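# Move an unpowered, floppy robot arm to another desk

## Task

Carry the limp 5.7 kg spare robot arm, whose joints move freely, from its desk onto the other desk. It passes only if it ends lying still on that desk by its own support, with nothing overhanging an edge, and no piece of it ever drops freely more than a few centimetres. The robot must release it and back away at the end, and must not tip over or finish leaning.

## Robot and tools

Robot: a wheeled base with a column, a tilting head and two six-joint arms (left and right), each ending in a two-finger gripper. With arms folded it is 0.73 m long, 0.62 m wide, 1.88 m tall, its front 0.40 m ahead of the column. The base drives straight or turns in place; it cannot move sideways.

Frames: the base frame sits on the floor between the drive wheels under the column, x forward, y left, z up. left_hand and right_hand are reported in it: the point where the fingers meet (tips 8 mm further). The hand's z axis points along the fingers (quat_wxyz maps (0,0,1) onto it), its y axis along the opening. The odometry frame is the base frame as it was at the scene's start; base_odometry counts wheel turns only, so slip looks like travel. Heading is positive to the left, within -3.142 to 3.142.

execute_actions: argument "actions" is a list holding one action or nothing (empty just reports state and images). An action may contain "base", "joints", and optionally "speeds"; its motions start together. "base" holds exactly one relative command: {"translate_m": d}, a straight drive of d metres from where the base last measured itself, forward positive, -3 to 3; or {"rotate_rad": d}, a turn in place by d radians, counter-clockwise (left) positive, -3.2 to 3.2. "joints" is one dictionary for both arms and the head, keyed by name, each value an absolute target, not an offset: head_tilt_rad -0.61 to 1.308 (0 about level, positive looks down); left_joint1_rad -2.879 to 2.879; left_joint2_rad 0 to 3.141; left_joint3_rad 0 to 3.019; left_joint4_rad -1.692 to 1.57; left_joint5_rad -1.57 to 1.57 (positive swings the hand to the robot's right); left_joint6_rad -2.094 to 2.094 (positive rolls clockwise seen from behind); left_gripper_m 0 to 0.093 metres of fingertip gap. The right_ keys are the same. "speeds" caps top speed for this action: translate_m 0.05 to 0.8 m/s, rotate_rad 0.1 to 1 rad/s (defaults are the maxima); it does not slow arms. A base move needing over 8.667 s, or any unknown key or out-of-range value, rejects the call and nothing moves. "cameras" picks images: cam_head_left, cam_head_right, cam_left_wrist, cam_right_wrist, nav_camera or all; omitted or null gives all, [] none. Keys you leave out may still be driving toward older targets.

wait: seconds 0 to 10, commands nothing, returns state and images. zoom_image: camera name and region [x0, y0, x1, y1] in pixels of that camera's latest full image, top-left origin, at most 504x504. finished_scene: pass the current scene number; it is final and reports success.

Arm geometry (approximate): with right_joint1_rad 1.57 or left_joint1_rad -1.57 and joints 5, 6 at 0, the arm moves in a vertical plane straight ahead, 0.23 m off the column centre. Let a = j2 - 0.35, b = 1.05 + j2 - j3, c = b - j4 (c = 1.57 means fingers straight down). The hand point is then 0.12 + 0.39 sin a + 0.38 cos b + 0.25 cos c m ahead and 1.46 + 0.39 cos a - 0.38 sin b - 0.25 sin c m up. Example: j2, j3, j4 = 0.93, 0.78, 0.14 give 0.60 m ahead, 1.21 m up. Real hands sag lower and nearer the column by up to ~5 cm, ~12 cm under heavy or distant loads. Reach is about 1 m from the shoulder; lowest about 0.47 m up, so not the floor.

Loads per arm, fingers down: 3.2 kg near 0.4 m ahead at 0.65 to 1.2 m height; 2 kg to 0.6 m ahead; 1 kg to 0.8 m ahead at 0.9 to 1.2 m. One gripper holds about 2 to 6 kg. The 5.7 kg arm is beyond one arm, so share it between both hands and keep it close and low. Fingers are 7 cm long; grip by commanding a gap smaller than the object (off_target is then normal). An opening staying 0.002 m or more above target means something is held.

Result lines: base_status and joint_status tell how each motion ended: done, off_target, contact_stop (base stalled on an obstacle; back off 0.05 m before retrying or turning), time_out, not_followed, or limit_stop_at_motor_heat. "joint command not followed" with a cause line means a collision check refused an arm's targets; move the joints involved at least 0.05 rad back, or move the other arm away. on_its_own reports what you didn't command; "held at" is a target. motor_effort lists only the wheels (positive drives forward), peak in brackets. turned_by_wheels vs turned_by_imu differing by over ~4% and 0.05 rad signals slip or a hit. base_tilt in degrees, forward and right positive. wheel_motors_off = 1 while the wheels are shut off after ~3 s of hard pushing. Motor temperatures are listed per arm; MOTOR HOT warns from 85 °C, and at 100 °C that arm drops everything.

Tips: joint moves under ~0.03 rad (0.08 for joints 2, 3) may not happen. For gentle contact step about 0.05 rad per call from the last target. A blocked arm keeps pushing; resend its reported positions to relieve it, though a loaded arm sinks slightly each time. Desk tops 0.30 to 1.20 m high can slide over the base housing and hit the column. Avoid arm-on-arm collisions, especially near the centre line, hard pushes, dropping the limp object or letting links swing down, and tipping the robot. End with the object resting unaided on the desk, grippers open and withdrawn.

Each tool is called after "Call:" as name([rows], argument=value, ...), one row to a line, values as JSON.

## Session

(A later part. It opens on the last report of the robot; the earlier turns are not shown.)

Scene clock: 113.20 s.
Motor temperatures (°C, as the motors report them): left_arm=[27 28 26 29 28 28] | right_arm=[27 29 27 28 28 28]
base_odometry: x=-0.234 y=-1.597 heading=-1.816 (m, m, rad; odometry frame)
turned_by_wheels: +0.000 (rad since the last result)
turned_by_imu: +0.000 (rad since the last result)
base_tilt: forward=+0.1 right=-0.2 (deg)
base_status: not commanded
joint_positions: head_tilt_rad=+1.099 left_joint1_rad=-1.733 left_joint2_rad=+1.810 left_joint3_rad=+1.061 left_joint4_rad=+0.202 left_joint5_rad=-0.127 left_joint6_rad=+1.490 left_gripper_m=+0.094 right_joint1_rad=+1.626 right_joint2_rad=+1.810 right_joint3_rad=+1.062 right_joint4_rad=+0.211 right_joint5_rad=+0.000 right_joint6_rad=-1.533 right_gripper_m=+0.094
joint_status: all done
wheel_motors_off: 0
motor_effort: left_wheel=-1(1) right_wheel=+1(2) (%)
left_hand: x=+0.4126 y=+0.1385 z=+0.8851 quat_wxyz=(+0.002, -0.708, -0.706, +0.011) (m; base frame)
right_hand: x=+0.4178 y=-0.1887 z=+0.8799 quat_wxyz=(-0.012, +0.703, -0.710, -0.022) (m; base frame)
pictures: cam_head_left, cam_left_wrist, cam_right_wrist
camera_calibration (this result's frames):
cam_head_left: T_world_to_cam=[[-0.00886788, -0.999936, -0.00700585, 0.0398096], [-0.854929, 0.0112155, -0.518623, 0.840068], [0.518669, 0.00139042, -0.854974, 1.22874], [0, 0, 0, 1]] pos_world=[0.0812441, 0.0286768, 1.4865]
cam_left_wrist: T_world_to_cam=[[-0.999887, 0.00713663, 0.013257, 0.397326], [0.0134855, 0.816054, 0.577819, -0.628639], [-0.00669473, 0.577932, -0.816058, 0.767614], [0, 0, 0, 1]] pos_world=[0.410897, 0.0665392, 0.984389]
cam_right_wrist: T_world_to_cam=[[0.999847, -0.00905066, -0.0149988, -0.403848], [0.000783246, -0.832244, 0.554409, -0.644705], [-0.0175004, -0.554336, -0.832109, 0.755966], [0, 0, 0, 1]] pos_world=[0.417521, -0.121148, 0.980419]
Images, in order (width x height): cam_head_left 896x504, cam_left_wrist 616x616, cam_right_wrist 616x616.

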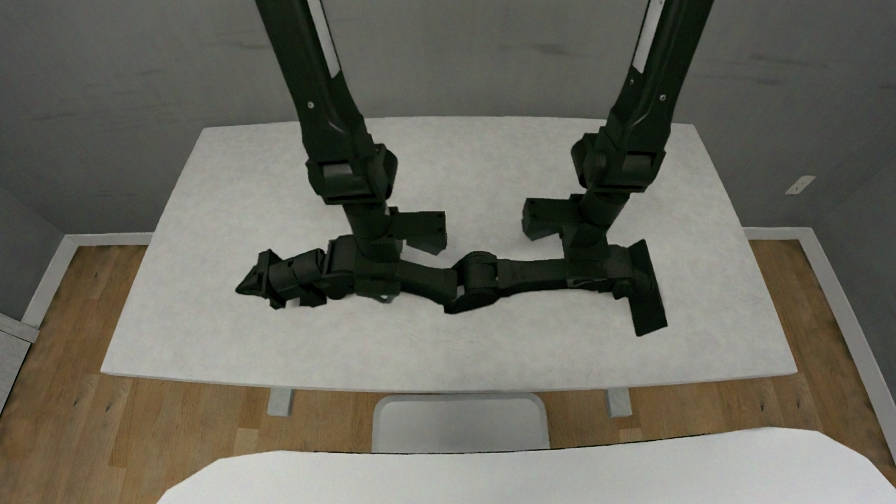

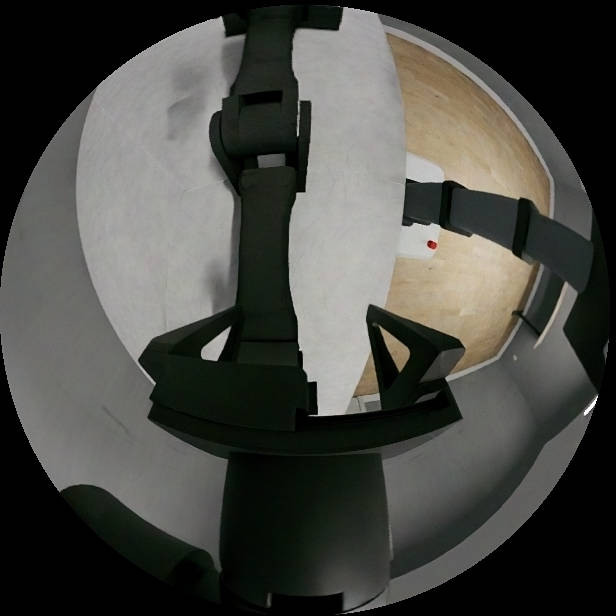

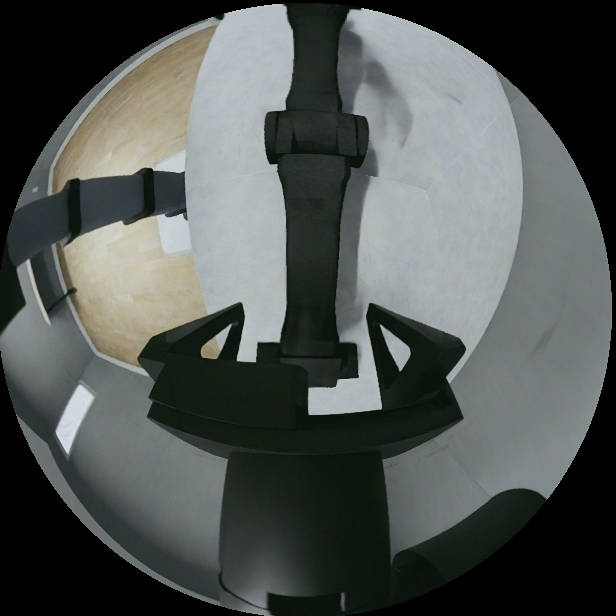

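Call:
execute_actions([
  {"joints":{"left_joint2_rad":1.79,"left_joint3_rad":1.16,"left_joint4_rad":0.108}},
], cameras=["cam_left_wrist"])

Scene clock: 122.57 s.
Motor temperatures (°C, as the motors report them): left_arm=[27 28 26 29 28 28] | right_arm=[27 29 27 28 28 28]
base_odometry: x=-0.234 y=-1.597 heading=-1.816 (m, m, rad; odometry frame)
turned_by_wheels: +0.000 (rad since the last result)
turned_by_imu: +0.000 (rad since the last result)
base_tilt: forward=+0.0 right=-0.5 (deg)
base_status: not commanded
joint_positions: head_tilt_rad=+1.099 left_joint1_rad=-1.733 left_joint2_rad=+1.794 left_joint3_rad=+1.164 left_joint4_rad=+0.124 left_joint5_rad=-0.127 left_joint6_rad=+1.491 left_gripper_m=+0.094 right_joint1_rad=+1.626 right_joint2_rad=+1.810 right_joint3_rad=+1.062 right_joint4_rad=+0.211 right_joint5_rad=+0.000 right_joint6_rad=-1.533 right_gripper_m=+0.094
joint_status: all done
wheel_motors_off: 0
motor_effort: left_wheel=-1(1) right_wheel=+1(1) (%)
left_hand: x=+0.4667 y=+0.1339 z=+0.8840 quat_wxyz=(-0.013, -0.706, -0.708, -0.002) (m; base frame)
right_hand: x=+0.4178 y=-0.1887 z=+0.8799 quat_wxyz=(-0.012, +0.703, -0.710, -0.022) (m; base frame)
pictures: cam_left_wrist
camera_calibration (this result's frames):
cam_left_wrist: T_world_to_cam=[[-0.999633, 0.00179031, -0.0270414, 0.487633], [-0.0140927, 0.817951, 0.575115, -0.609982], [0.0231482, 0.575285, -0.817625, 0.757524], [0, 0, 0, 1]] pos_world=[0.461322, 0.0622699, 0.983367]
Images, in order (width x height): cam_left_wrist 616x616.

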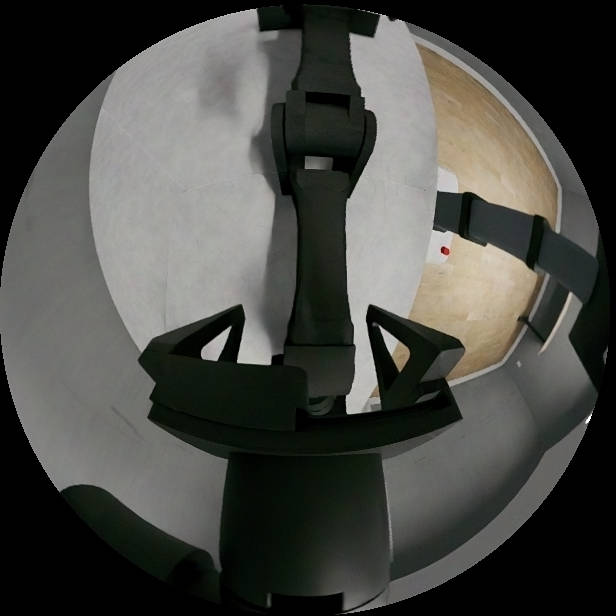

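Call:
execute_actions([
  {"joints":{"left_joint2_rad":1.92,"left_joint3_rad":1.243,"left_joint4_rad":0.157,"right_joint2_rad":1.932,"right_joint3_rad":1.188,"right_joint4_rad":0.224}},
], cameras=["cam_head_left","cam_left_wrist","cam_right_wrist"])

Scene clock: 126.90 s.
Motor temperatures (°C, as the motors report them): left_arm=[27 29 26 29 28 28] | right_arm=[27 29 27 28 28 28]
base_odometry: x=-0.234 y=-1.597 heading=-1.816 (m, m, rad; odometry frame)
turned_by_wheels: +0.000 (rad since the last result)
turned_by_imu: +0.000 (rad since the last result)
base_tilt: forward=+0.2 right=-0.4 (deg)
base_status: not commanded
joint_positions: head_tilt_rad=+1.099 left_joint1_rad=-1.734 left_joint2_rad=+1.921 left_joint3_rad=+1.245 left_joint4_rad=+0.148 left_joint5_rad=-0.127 left_joint6_rad=+1.490 left_gripper_m=+0.094 right_joint1_rad=+1.626 right_joint2_rad=+1.933 right_joint3_rad=+1.192 right_joint4_rad=+0.217 right_joint5_rad=+0.000 right_joint6_rad=-1.533 right_gripper_m=+0.094
joint_status: all done
wheel_motors_off: 0
motor_effort: left_wheel=-1(2) right_wheel=+1(2) (%)
left_hand: x=+0.4465 y=+0.1285 z=+0.8380 quat_wxyz=(-0.005, -0.707, -0.707, +0.005) (m; base frame)
right_hand: x=+0.4252 y=-0.1862 z=+0.8319 quat_wxyz=(-0.016, +0.703, -0.711, -0.017) (m; base frame)
pictures: cam_head_left, cam_left_wrist, cam_right_wrist
camera_calibration (this result's frames):
cam_head_left: T_world_to_cam=[[-0.00886788, -0.999936, -0.00700584, 0.0398096], [-0.85493, 0.0112155, -0.518623, 0.840068], [0.518668, 0.00139042, -0.854974, 1.22874], [0, 0, 0, 1]] pos_world=[0.0812441, 0.0286768, 1.4865]
cam_left_wrist: T_world_to_cam=[[-0.999974, 0.00447281, -0.00557269, 0.448078], [0.00044511, 0.817342, 0.576153, -0.586678], [0.00713182, 0.576136, -0.817323, 0.730318], [0, 0, 0, 1]] pos_world=[0.443119, 0.0567501, 0.937419]
cam_right_wrist: T_world_to_cam=[[0.99995, -0.00962875, -0.00281427, -0.422214], [-0.00645619, -0.832428, 0.554095, -0.61275], [-0.00767792, -0.554049, -0.832448, 0.713733], [0, 0, 0, 1]] pos_world=[0.423717, -0.118692, 0.93248]
Images, in order (width x height): cam_head_left 896x504, cam_left_wrist 616x616, cam_right_wrist 616x616.

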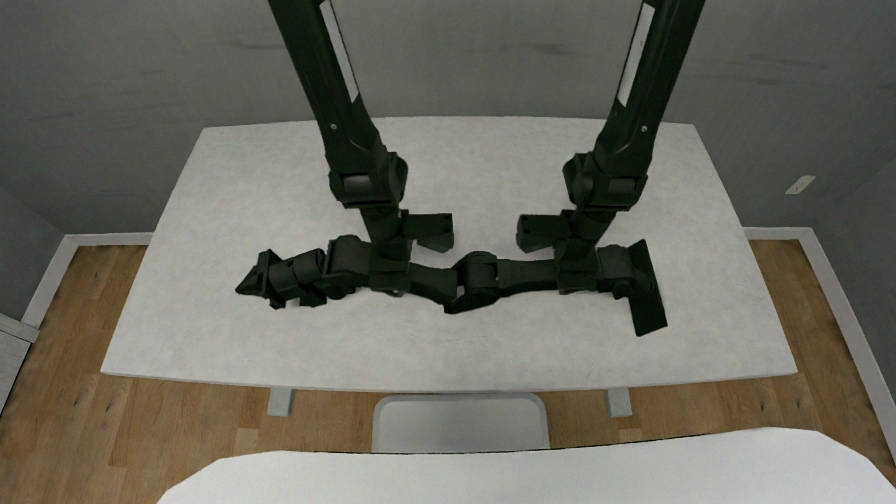

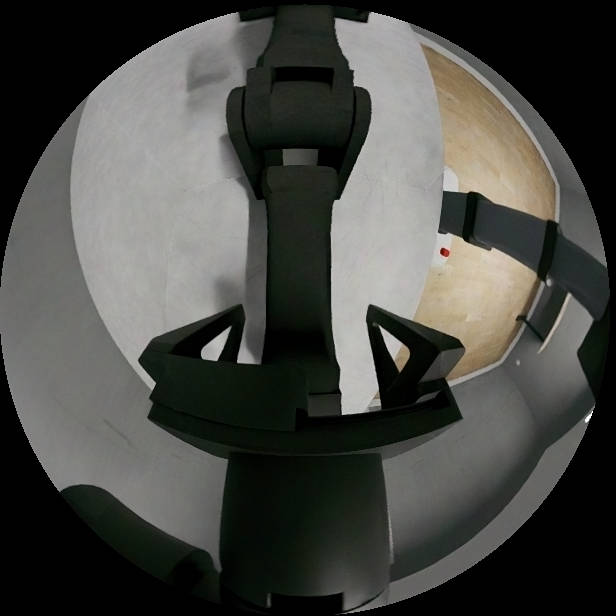

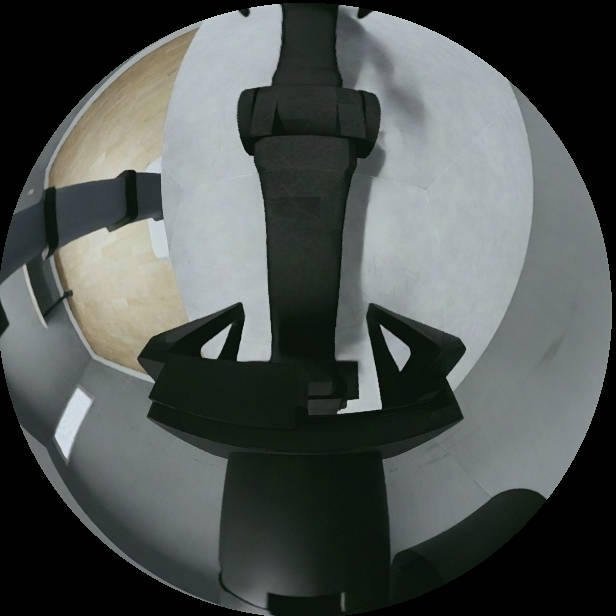

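Call:
execute_actions([
  {"joints":{"left_joint2_rad":2.022,"left_joint3_rad":1.35,"left_joint4_rad":0.152,"right_joint2_rad":2.037,"right_joint3_rad":1.288,"right_joint4_rad":0.229}},
], cameras=["cam_head_left","cam_left_wrist","cam_right_wrist"])

Scene clock: 131.13 s.
Motor temperatures (°C, as the motors report them): left_arm=[27 29 26 29 28 28] | right_arm=[27 29 27 28 28 28]
base_odometry: x=-0.234 y=-1.597 heading=-1.816 (m, m, rad; odometry frame)
turned_by_wheels: +0.000 (rad since the last result)
turned_by_imu: +0.000 (rad since the last result)
base_tilt: forward=+0.1 right=-0.4 (deg)
base_status: not commanded
joint_positions: head_tilt_rad=+1.099 left_joint1_rad=-1.734 left_joint2_rad=+2.019 left_joint3_rad=+1.352 left_joint4_rad=+0.148 left_joint5_rad=-0.127 left_joint6_rad=+1.490 left_gripper_m=+0.094 right_joint1_rad=+1.626 right_joint2_rad=+2.038 right_joint3_rad=+1.292 right_joint4_rad=+0.221 right_joint5_rad=+0.000 right_joint6_rad=-1.533 right_gripper_m=+0.094
joint_status: all done
wheel_motors_off: 0
motor_effort: left_wheel=-1(2) right_wheel=+1(1) (%)
left_hand: x=+0.4495 y=+0.1229 z=+0.8002 quat_wxyz=(-0.008, -0.707, -0.707, +0.002) (m; base frame)
right_hand: x=+0.4211 y=-0.1845 z=+0.7923 quat_wxyz=(-0.016, +0.703, -0.711, -0.017) (m; base frame)
pictures: cam_head_left, cam_left_wrist, cam_right_wrist
camera_calibration (this result's frames):
cam_head_left: T_world_to_cam=[[-0.00886788, -0.999936, -0.00700585, 0.0398096], [-0.85493, 0.0112155, -0.518623, 0.840068], [0.518668, 0.00139042, -0.854974, 1.22874], [0, 0, 0, 1]] pos_world=[0.0812441, 0.0286768, 1.4865]
cam_left_wrist: T_world_to_cam=[[-0.999897, 0.00366911, -0.0138618, 0.45757], [-0.00497872, 0.817731, 0.575579, -0.557402], [0.0134471, 0.575589, -0.817629, 0.70006], [0, 0, 0, 1]] pos_world=[0.445334, 0.0511793, 0.899561]
cam_right_wrist: T_world_to_cam=[[0.999951, -0.00964688, -0.00243349, -0.418507], [-0.00668236, -0.832434, 0.554084, -0.589255], [-0.00737091, -0.554041, -0.832457, 0.681602], [0, 0, 0, 1]] pos_world=[0.419573, -0.116918, 0.892883]
Images, in order (width x height): cam_head_left 896x504, cam_left_wrist 616x616, cam_right_wrist 616x616.

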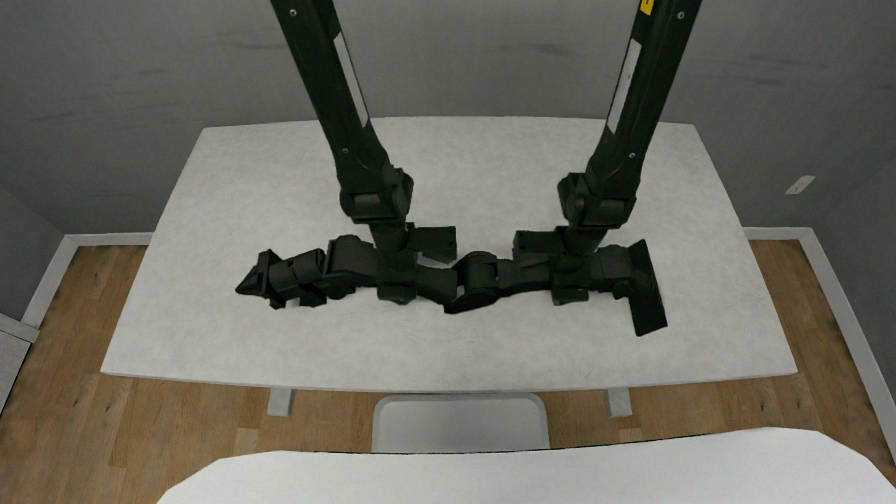

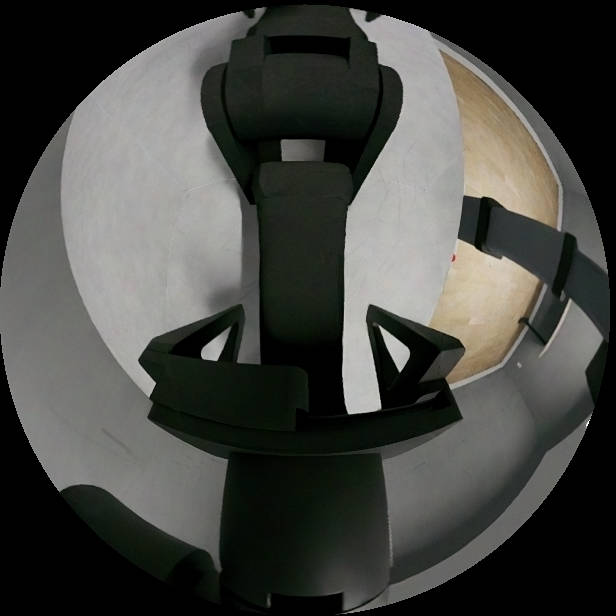

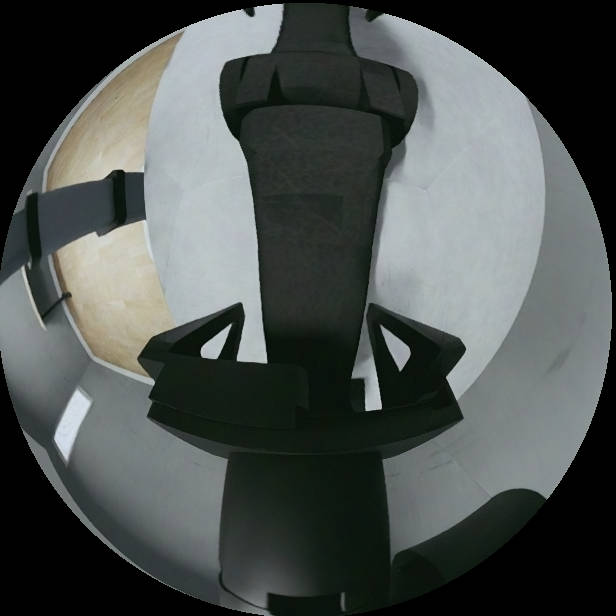

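Call:
execute_actions([
  {"joints":{"left_joint2_rad":2.087,"left_joint3_rad":1.424,"left_joint4_rad":0.143,"right_joint2_rad":2.101,"right_joint3_rad":1.361,"right_joint4_rad":0.22}},
], cameras=["cam_head_left","cam_left_wrist","cam_right_wrist"])

Scene clock: 138.23 s.
Motor temperatures (°C, as the motors report them): left_arm=[27 29 26 29 28 28] | right_arm=[27 29 27 28 28 28]
base_odometry: x=-0.234 y=-1.597 heading=-1.816 (m, m, rad; odometry frame)
turned_by_wheels: +0.000 (rad since the last result)
turned_by_imu: +0.000 (rad since the last result)
base_tilt: forward=+0.2 right=-0.5 (deg)
base_status: not commanded
joint_positions: head_tilt_rad=+1.099 left_joint1_rad=-1.746 left_joint2_rad=+2.047 left_joint3_rad=+1.406 left_joint4_rad=+0.147 left_joint5_rad=-0.131 left_joint6_rad=+1.488 left_gripper_m=+0.094 right_joint1_rad=+1.627 right_joint2_rad=+2.065 right_joint3_rad=+1.335 right_joint4_rad=+0.221 right_joint5_rad=+0.007 right_joint6_rad=-1.533 right_gripper_m=+0.094
joint_status: all done
wheel_motors_off: 0
motor_effort: left_wheel=-1(1) right_wheel=+2(2) (%)
left_hand: x=+0.4641 y=+0.1116 z=+0.7897 quat_wxyz=(-0.020, -0.707, -0.707, -0.004) (m; base frame)
right_hand: x=+0.4295 y=-0.1840 z=+0.7807 quat_wxyz=(-0.020, +0.703, -0.711, -0.010) (m; base frame)
pictures: cam_head_left, cam_left_wrist, cam_right_wrist
camera_calibration (this result's frames):
cam_head_left: T_world_to_cam=[[-0.00886788, -0.999936, -0.00700585, 0.0398096], [-0.854929, 0.0112155, -0.518623, 0.840068], [0.518669, 0.00139042, -0.854974, 1.22874], [0, 0, 0, 1]] pos_world=[0.0812441, 0.0286768, 1.4865]
cam_left_wrist: T_world_to_cam=[[-0.999219, 0.0036392, -0.0393542, 0.491856], [-0.019382, 0.822668, 0.568192, -0.530088], [0.0344432, 0.568511, -0.821954, 0.692326], [0, 0, 0, 1]] pos_world=[0.457352, 0.0407019, 0.889609]
cam_right_wrist: T_world_to_cam=[[0.999858, -0.0102336, 0.0134212, -0.439408], [-0.0159868, -0.82919, 0.558738, -0.581474], [0.00541085, -0.558873, -0.829235, 0.663344], [0, 0, 0, 1]] pos_world=[0.42646, -0.115924, 0.880857]
Images, in order (width x height): cam_head_left 896x504, cam_left_wrist 616x616, cam_right_wrist 616x616.

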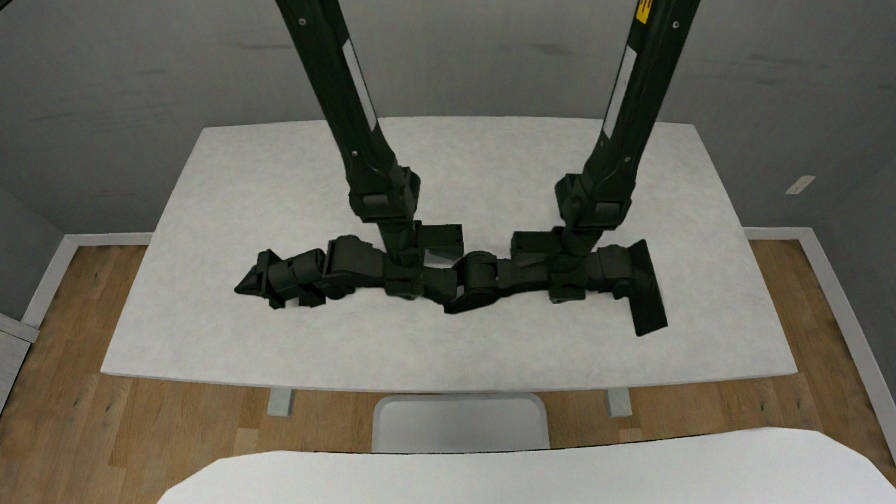

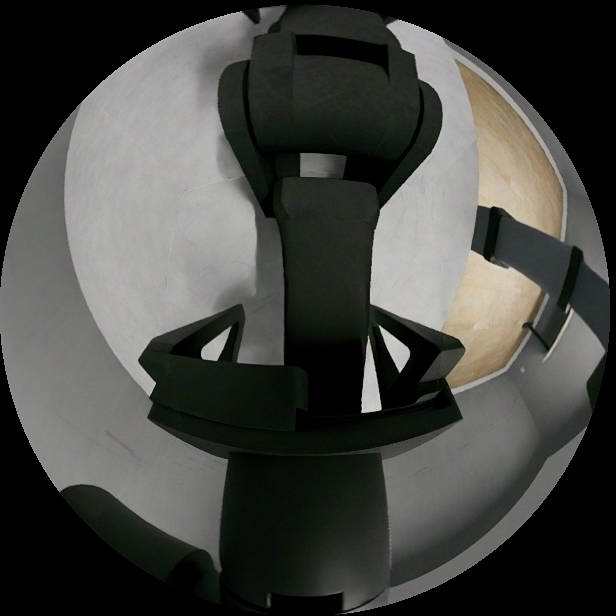

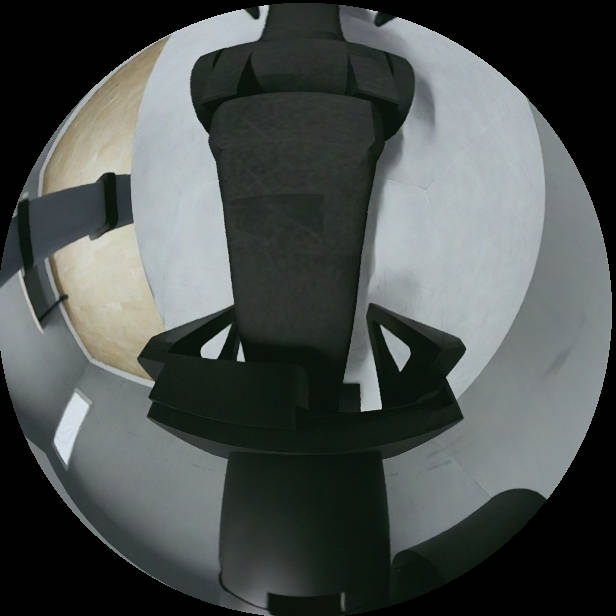

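Call:
execute_actions([
  {"joints":{"left_joint2_rad":2.04,"left_joint3_rad":1.38,"left_joint4_rad":0.15,"right_joint2_rad":2.055,"right_joint3_rad":1.31,"right_joint4_rad":0.225,"left_gripper_m":0.0,"right_gripper_m":0.0}},
], cameras=["cam_head_left","cam_left_wrist","cam_right_wrist"])

Scene clock: 141.70 s.
Motor temperatures (°C, as the motors report them): left_arm=[27 29 26 29 28 28] | right_arm=[27 29 27 28 28 28]
base_odometry: x=-0.234 y=-1.597 heading=-1.816 (m, m, rad; odometry frame)
turned_by_wheels: +0.000 (rad since the last result)
turned_by_imu: +0.000 (rad since the last result)
base_tilt: forward=+0.1 right=-0.3 (deg)
base_status: not commanded
joint_positions: head_tilt_rad=+1.099 left_joint1_rad=-1.746 left_joint2_rad=+2.045 left_joint3_rad=+1.384 left_joint4_rad=+0.150 left_joint5_rad=-0.129 left_joint6_rad=+1.490 left_gripper_m=+0.047 right_joint1_rad=+1.627 right_joint2_rad=+2.061 right_joint3_rad=+1.322 right_joint4_rad=+0.223 right_joint5_rad=+0.001 right_joint6_rad=-1.529 right_gripper_m=+0.046
joint_status: left_gripper_m off_target (ended at +0.047, target +0.000); right_gripper_m off_target (ended at +0.046, target +0.000); the others done
wheel_motors_off: 0
motor_effort: left_wheel=-1(2) right_wheel=+2(2) (%)
left_hand: x=+0.4521 y=+0.1121 z=+0.7912 quat_wxyz=(-0.015, -0.709, -0.705, +0.003) (m; base frame)
right_hand: x=+0.4238 y=-0.1832 z=+0.7829 quat_wxyz=(-0.019, +0.702, -0.712, -0.015) (m; base frame)
pictures: cam_head_left, cam_left_wrist, cam_right_wrist
camera_calibration (this result's frames):
cam_head_left: T_world_to_cam=[[-0.00886788, -0.999936, -0.00700585, 0.0398096], [-0.85493, 0.0112155, -0.518623, 0.840068], [0.518668, 0.00139042, -0.854974, 1.22874], [0, 0, 0, 1]] pos_world=[0.0812441, 0.0286768, 1.4865]
cam_left_wrist: T_world_to_cam=[[-0.999724, 0.00840908, -0.0219425, 0.465821], [-0.00553184, 0.823315, 0.567557, -0.537455], [0.0228382, 0.567522, -0.823041, 0.699809], [0, 0, 0, 1]] pos_world=[0.446737, 0.0414209, 0.89123]
cam_right_wrist: T_world_to_cam=[[0.999902, -0.0132368, 0.00463734, -0.427375], [-0.0135903, -0.832641, 0.553647, -0.579725], [-0.00346729, -0.553656, -0.832739, 0.673096], [0, 0, 0, 1]] pos_world=[0.421788, -0.115696, 0.883458]
Images, in order (width x height): cam_head_left 896x504, cam_left_wrist 616x616, cam_right_wrist 616x616.

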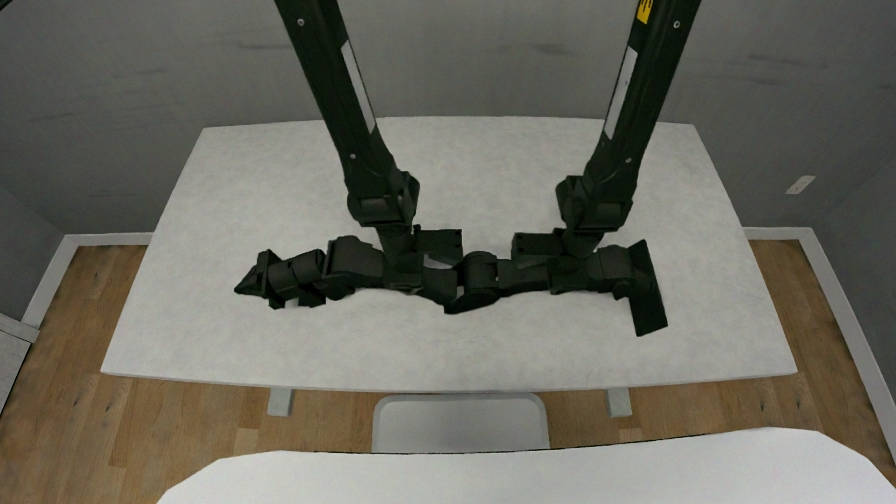

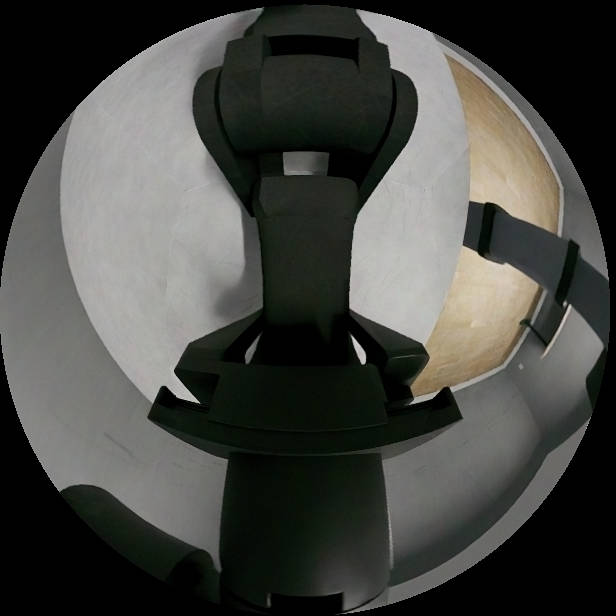

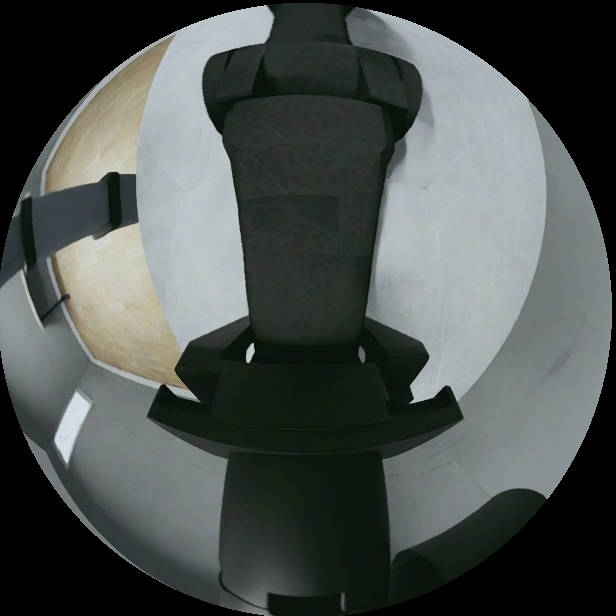

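Call:
execute_actions([
  {"joints":{"left_joint2_rad":1.92,"left_joint3_rad":1.243,"left_joint4_rad":0.157,"right_joint2_rad":1.932,"right_joint3_rad":1.188,"right_joint4_rad":0.224,"head_tilt_rad":1.0}},
], cameras=["cam_head_left","cam_left_wrist","cam_right_wrist"])

Scene clock: 148.03 s.
Motor temperatures (°C, as the motors report them): left_arm=[27 29 26 29 28 28] | right_arm=[27 29 27 28 28 28]
base_odometry: x=-0.234 y=-1.597 heading=-1.816 (m, m, rad; odometry frame)
turned_by_wheels: +0.000 (rad since the last result)
turned_by_imu: +0.000 (rad since the last result)
base_tilt: forward=+0.2 right=-0.4 (deg)
base_status: not commanded
joint_positions: head_tilt_rad=+1.014 left_joint1_rad=-1.734 left_joint2_rad=+1.987 left_joint3_rad=+1.254 left_joint4_rad=+0.160 left_joint5_rad=-0.119 left_joint6_rad=+1.475 left_gripper_m=+0.047 right_joint1_rad=+1.645 right_joint2_rad=+2.029 right_joint3_rad=+1.231 right_joint4_rad=+0.225 right_joint5_rad=-0.013 right_joint6_rad=-1.525 right_gripper_m=+0.046
joint_status: all done
wheel_motors_off: 0
motor_effort: left_wheel=-1(3) right_wheel=+1(2) (%)
left_hand: x=+0.4131 y=+0.1267 z=+0.8168 quat_wxyz=(+0.010, -0.704, -0.710, +0.022) (m; base frame)
right_hand: x=+0.3893 y=-0.1694 z=+0.8017 quat_wxyz=(-0.009, +0.704, -0.709, -0.045) (m; base frame)
pictures: cam_head_left, cam_left_wrist, cam_right_wrist
camera_calibration (this result's frames):
cam_head_left: T_world_to_cam=[[-0.00823787, -0.999936, -0.00773684, 0.0409039], [-0.807568, 0.0112155, -0.589668, 0.947109], [0.589717, 0.00139042, -0.807609, 1.15224], [0, 0, 0, 1]] pos_world=[0.0856946, 0.0286768, 1.48936]
cam_left_wrist: T_world_to_cam=[[-0.999205, -0.00358764, 0.0397108, 0.378235], [0.0198076, 0.819697, 0.572454, -0.578173], [-0.0346046, 0.572786, -0.818974, 0.733294], [0, 0, 0, 1]] pos_world=[0.414762, 0.0552636, 0.916506]
cam_right_wrist: T_world_to_cam=[[0.998624, -0.00434522, -0.0522583, -0.345205], [0.0240346, -0.847794, 0.52978, -0.577206], [-0.0466063, -0.530307, -0.846524, 0.72812], [0, 0, 0, 1]] pos_world=[0.392538, -0.104725, 0.904123]
Images, in order (width x height): cam_head_left 896x504, cam_left_wrist 616x616, cam_right_wrist 616x616.

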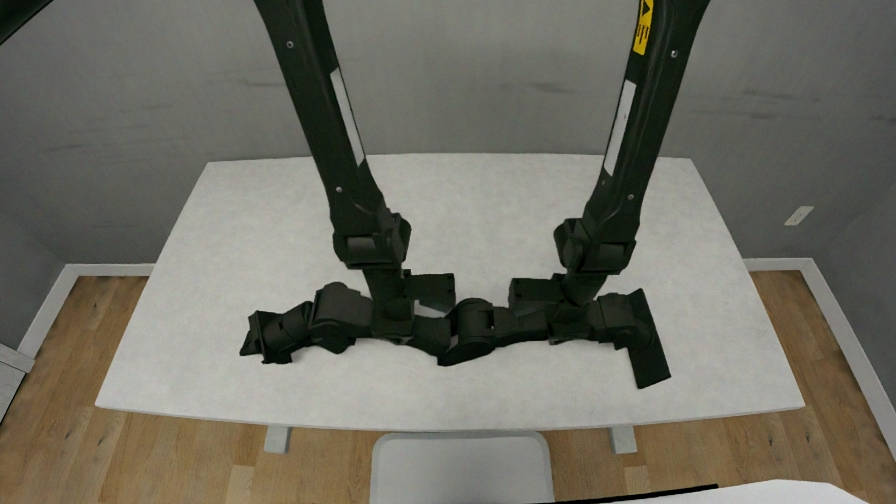

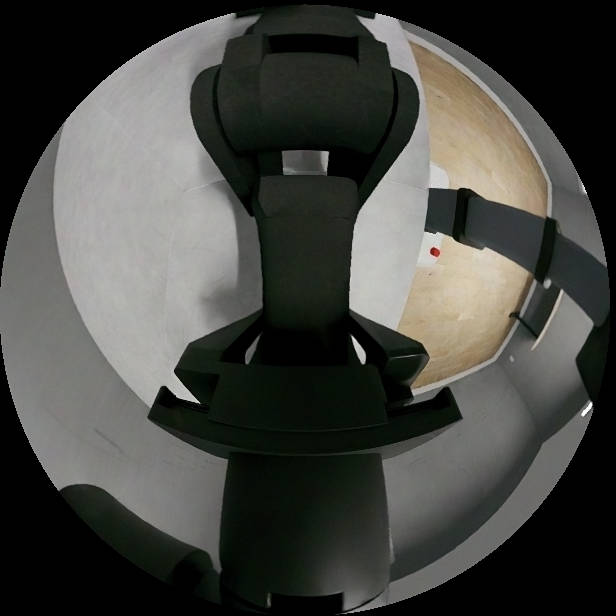

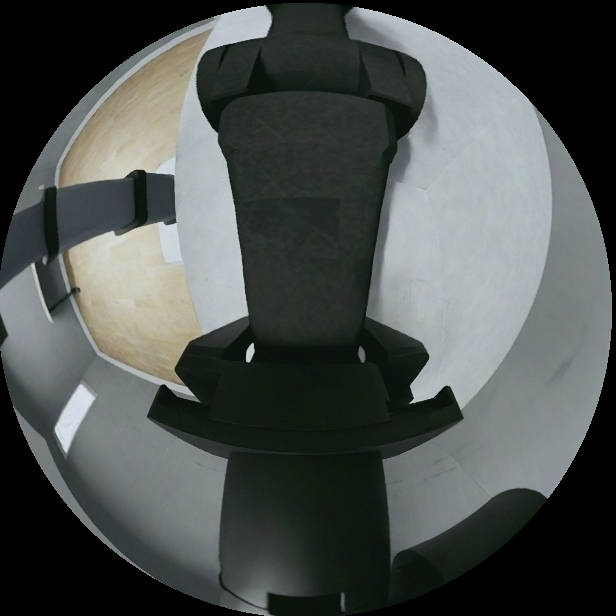

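Call:
execute_actions([
  {"joints":{"left_joint2_rad":1.79,"left_joint3_rad":1.12,"left_joint4_rad":0.148,"right_joint2_rad":1.79,"right_joint3_rad":1.1,"right_joint4_rad":0.17}},
], cameras=["cam_head_left","cam_left_wrist","cam_right_wrist"])

Scene clock: 151.63 s.
Motor temperatures (°C, as the motors report them): left_arm=[27 29 26 29 28 28] | right_arm=[27 30 27 28 28 28]
base_odometry: x=-0.234 y=-1.597 heading=-1.816 (m, m, rad; odometry frame)
turned_by_wheels: +0.000 (rad since the last result)
turned_by_imu: +0.000 (rad since the last result)
base_tilt: forward=+0.2 right=-0.5 (deg)
base_status: not commanded
joint_positions: head_tilt_rad=+1.014 left_joint1_rad=-1.736 left_joint2_rad=+1.872 left_joint3_rad=+1.156 left_joint4_rad=+0.162 left_joint5_rad=-0.108 left_joint6_rad=+1.469 left_gripper_m=+0.047 right_joint1_rad=+1.652 right_joint2_rad=+1.883 right_joint3_rad=+1.130 right_joint4_rad=+0.178 right_joint5_rad=-0.020 right_joint6_rad=-1.532 right_gripper_m=+0.046
joint_status: all done
wheel_motors_off: 0
motor_effort: left_wheel=-1(2) right_wheel=+1(2) (%)
left_hand: x=+0.4245 y=+0.1287 z=+0.8593 quat_wxyz=(-0.002, -0.701, -0.713, +0.021) (m; base frame)
right_hand: x=+0.4076 y=-0.1658 z=+0.8541 quat_wxyz=(-0.012, +0.707, -0.705, -0.050) (m; base frame)
pictures: cam_head_left, cam_left_wrist, cam_right_wrist
camera_calibration (this result's frames):
cam_head_left: T_world_to_cam=[[-0.00823709, -0.999936, -0.00773766, 0.0409051], [-0.807509, 0.0112155, -0.589749, 0.947231], [0.589798, 0.00139042, -0.80755, 1.15215], [0, 0, 0, 1]] pos_world=[0.0856997, 0.0286768, 1.48936]
cam_left_wrist: T_world_to_cam=[[-0.999674, -0.0118916, 0.0225857, 0.403914], [0.00282124, 0.82795, 0.560795, -0.588209], [-0.0253686, 0.560676, -0.827646, 0.772444], [0, 0, 0, 1]] pos_world=[0.425038, 0.0587198, 0.960052]
cam_right_wrist: T_world_to_cam=[[0.998506, 0.00587126, -0.0543321, -0.357154], [0.0332132, -0.854721, 0.518023, -0.597217], [-0.0433973, -0.519054, -0.853639, 0.781797], [0, 0, 0, 1]] pos_world=[0.410383, -0.102562, 0.95734]
Images, in order (width x height): cam_head_left 896x504, cam_left_wrist 616x616, cam_right_wrist 616x616.

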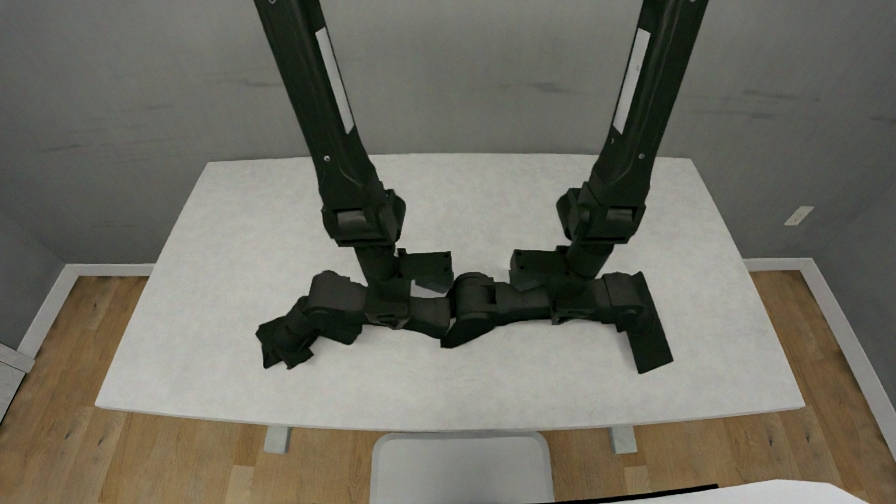

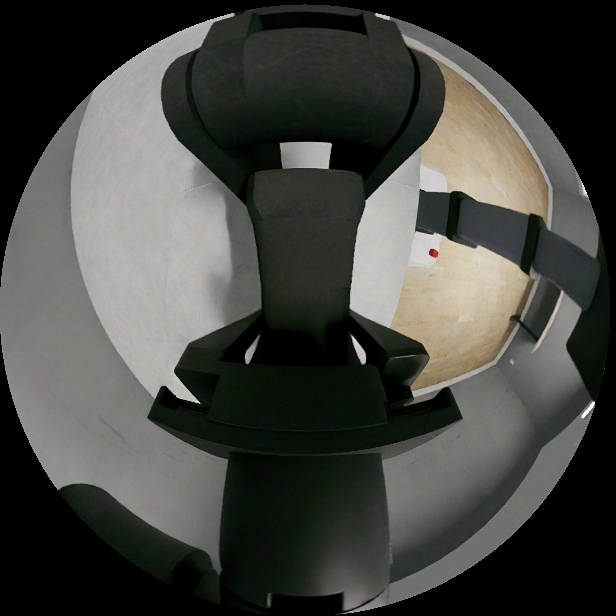

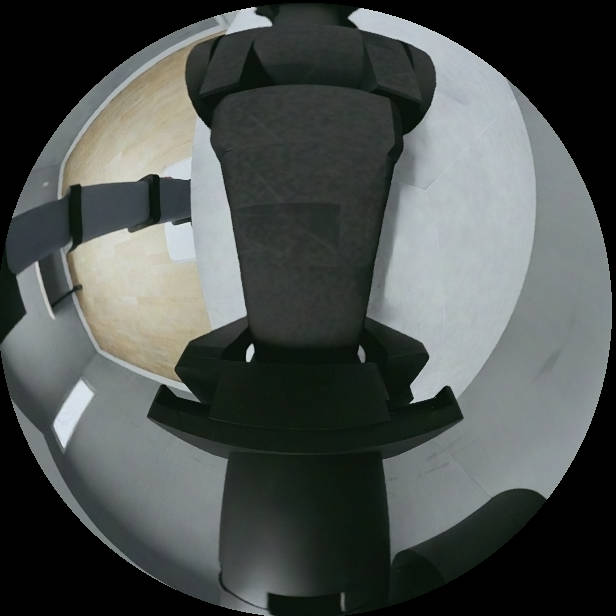

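Call:
execute_actions([
  {"joints":{"left_joint2_rad":1.68,"left_joint3_rad":1.04,"left_joint4_rad":0.13,"right_joint2_rad":1.68,"right_joint3_rad":1.03,"right_joint4_rad":0.14}},
], cameras=["cam_head_left","cam_left_wrist"])

Call:
execute_actions([
  {"joints":{"left_joint2_rad":1.57,"left_joint3_rad":0.96,"left_joint4_rad":0.11,"right_joint2_rad":1.57,"right_joint3_rad":0.95,"right_joint4_rad":0.12}},
], cameras=["cam_head_left","cam_left_wrist"])

Scene clock: 156.67 s.
Motor temperatures (°C, as the motors report them): left_arm=[27 30 26 29 29 28] | right_arm=[27 31 28 28 28 28]
base_odometry: x=-0.234 y=-1.597 heading=-1.816 (m, m, rad; odometry frame)
turned_by_wheels: +0.000 (rad since the last result)
turned_by_imu: +0.000 (rad since the last result)
base_tilt: forward=+0.2 right=-0.5 (deg)
base_status: not commanded
joint_positions: head_tilt_rad=+1.014 left_joint1_rad=-1.736 left_joint2_rad=+1.779 left_joint3_rad=+1.081 left_joint4_rad=+0.153 left_joint5_rad=-0.102 left_joint6_rad=+1.468 left_gripper_m=+0.047 right_joint1_rad=+1.663 right_joint2_rad=+1.776 right_joint3_rad=+1.054 right_joint4_rad=+0.147 right_joint5_rad=-0.026 right_joint6_rad=-1.528 right_gripper_m=+0.046
joint_status: all done
wheel_motors_off: 0
motor_effort: left_wheel=-2(3) right_wheel=+0(1) (%)
left_hand: x=+0.4304 y=+0.1315 z=+0.8934 quat_wxyz=(-0.007, -0.701, -0.713, +0.021) (m; base frame)
right_hand: x=+0.4148 y=-0.1602 z=+0.8930 quat_wxyz=(-0.017, +0.708, -0.704, -0.056) (m; base frame)
pictures: cam_head_left, cam_left_wrist
camera_calibration (this result's frames):
cam_head_left: T_world_to_cam=[[-0.00823666, -0.999936, -0.00773812, 0.0409058], [-0.807476, 0.0112155, -0.589793, 0.947298], [0.589843, 0.00139042, -0.807517, 1.1521], [0, 0, 0, 1]] pos_world=[0.0857025, 0.0286768, 1.48936]
cam_left_wrist: T_world_to_cam=[[-0.999802, -0.0139396, 0.0142193, 0.416896], [-0.00371412, 0.832113, 0.554594, -0.6019], [-0.0195629, 0.554431, -0.832, 0.801438], [0, 0, 0, 1]] pos_world=[0.430256, 0.0623186, 0.994678]
Images, in order (width x height): cam_head_left 896x504, cam_left_wrist 616x616.

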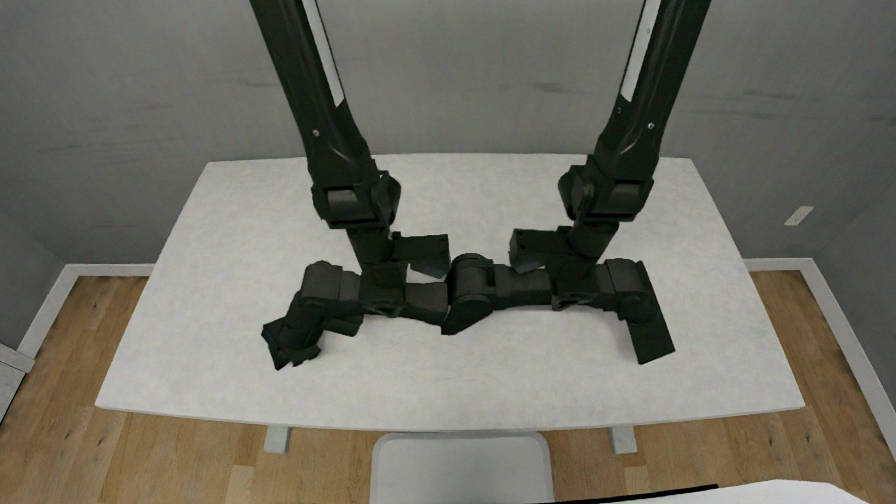

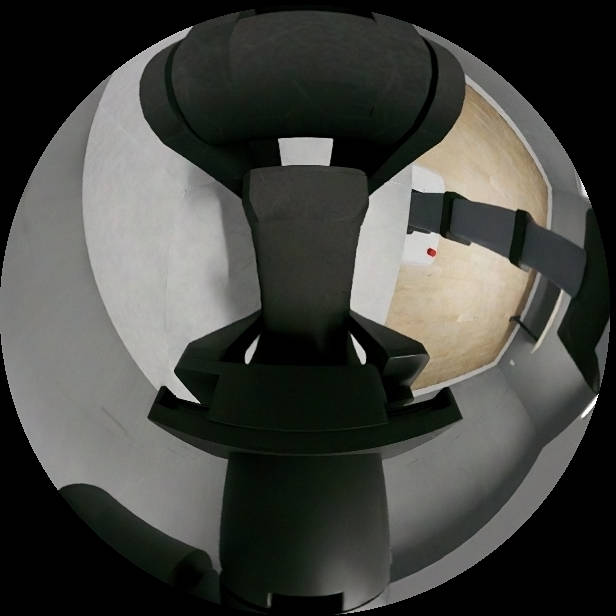

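Scene clock: 157.70 s.
Motor temperatures (°C, as the motors report them): left_arm=[27 30 27 29 29 28] | right_arm=[27 31 28 28 29 28]
base_odometry: x=-0.234 y=-1.597 heading=-1.816 (m, m, rad; odometry frame)
turned_by_wheels: +0.000 (rad since the last result)
turned_by_imu: +0.000 (rad since the last result)
base_tilt: forward=+0.1 right=-0.4 (deg)
base_status: not commanded
joint_positions: head_tilt_rad=+1.014 left_joint1_rad=-1.741 left_joint2_rad=+1.678 left_joint3_rad=+1.001 left_joint4_rad=+0.138 left_joint5_rad=-0.095 left_joint6_rad=+1.465 left_gripper_m=+0.047 right_joint1_rad=+1.671 right_joint2_rad=+1.665 right_joint3_rad=+0.969 right_joint4_rad=+0.125 right_joint5_rad=-0.033 right_joint6_rad=-1.525 right_gripper_m=+0.046
joint_status: all done
wheel_motors_off: 0
motor_effort: left_wheel=-2(3) right_wheel=+0(1) (%)
left_hand: x=+0.4317 y=+0.1326 z=+0.9302 quat_wxyz=(-0.013, -0.700, -0.713, +0.023) (m; base frame)
right_hand: x=+0.4171 y=-0.1572 z=+0.9334 quat_wxyz=(-0.023, +0.708, -0.703, -0.060) (m; base frame)
pictures: cam_head_left, cam_left_wrist
camera_calibration (this result's frames):
cam_head_left: T_world_to_cam=[[-0.00823648, -0.999936, -0.00773832, 0.0409061], [-0.807462, 0.0112155, -0.589813, 0.947327], [0.589862, 0.00139042, -0.807503, 1.15207], [0, 0, 0, 1]] pos_world=[0.0857037, 0.0286768, 1.48936]
cam_left_wrist: T_world_to_cam=[[-0.999839, -0.0145485, 0.0105238, 0.421195], [-0.00645154, 0.838033, 0.545581, -0.614488], [-0.0167567, 0.545425, -0.837992, 0.837032], [0, 0, 0, 1]] pos_world=[0.431188, 0.0645508, 1.03225]
Images, in order (width x height): cam_head_left 896x504, cam_left_wrist 616x616.

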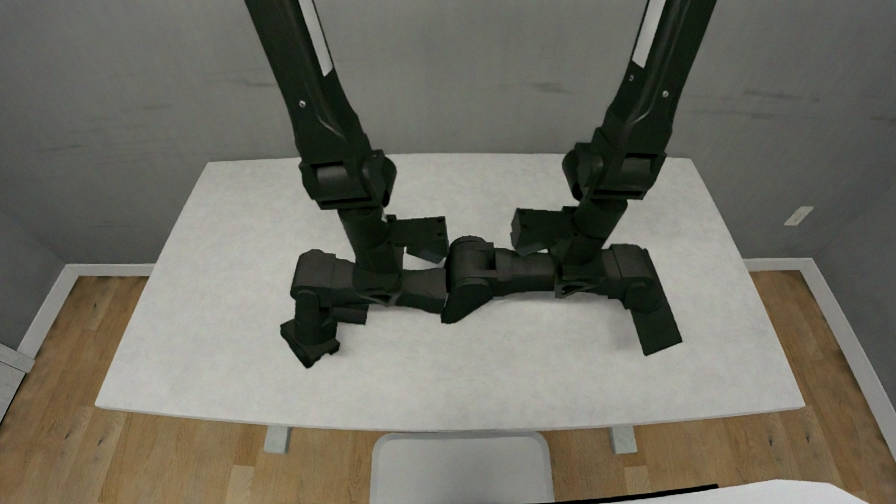

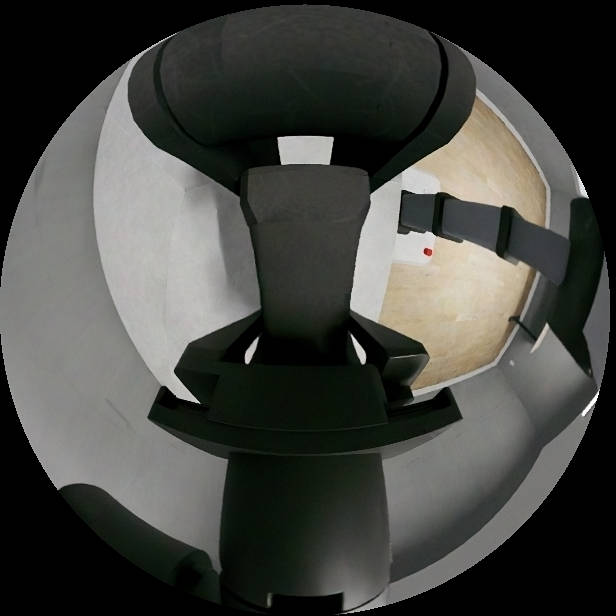

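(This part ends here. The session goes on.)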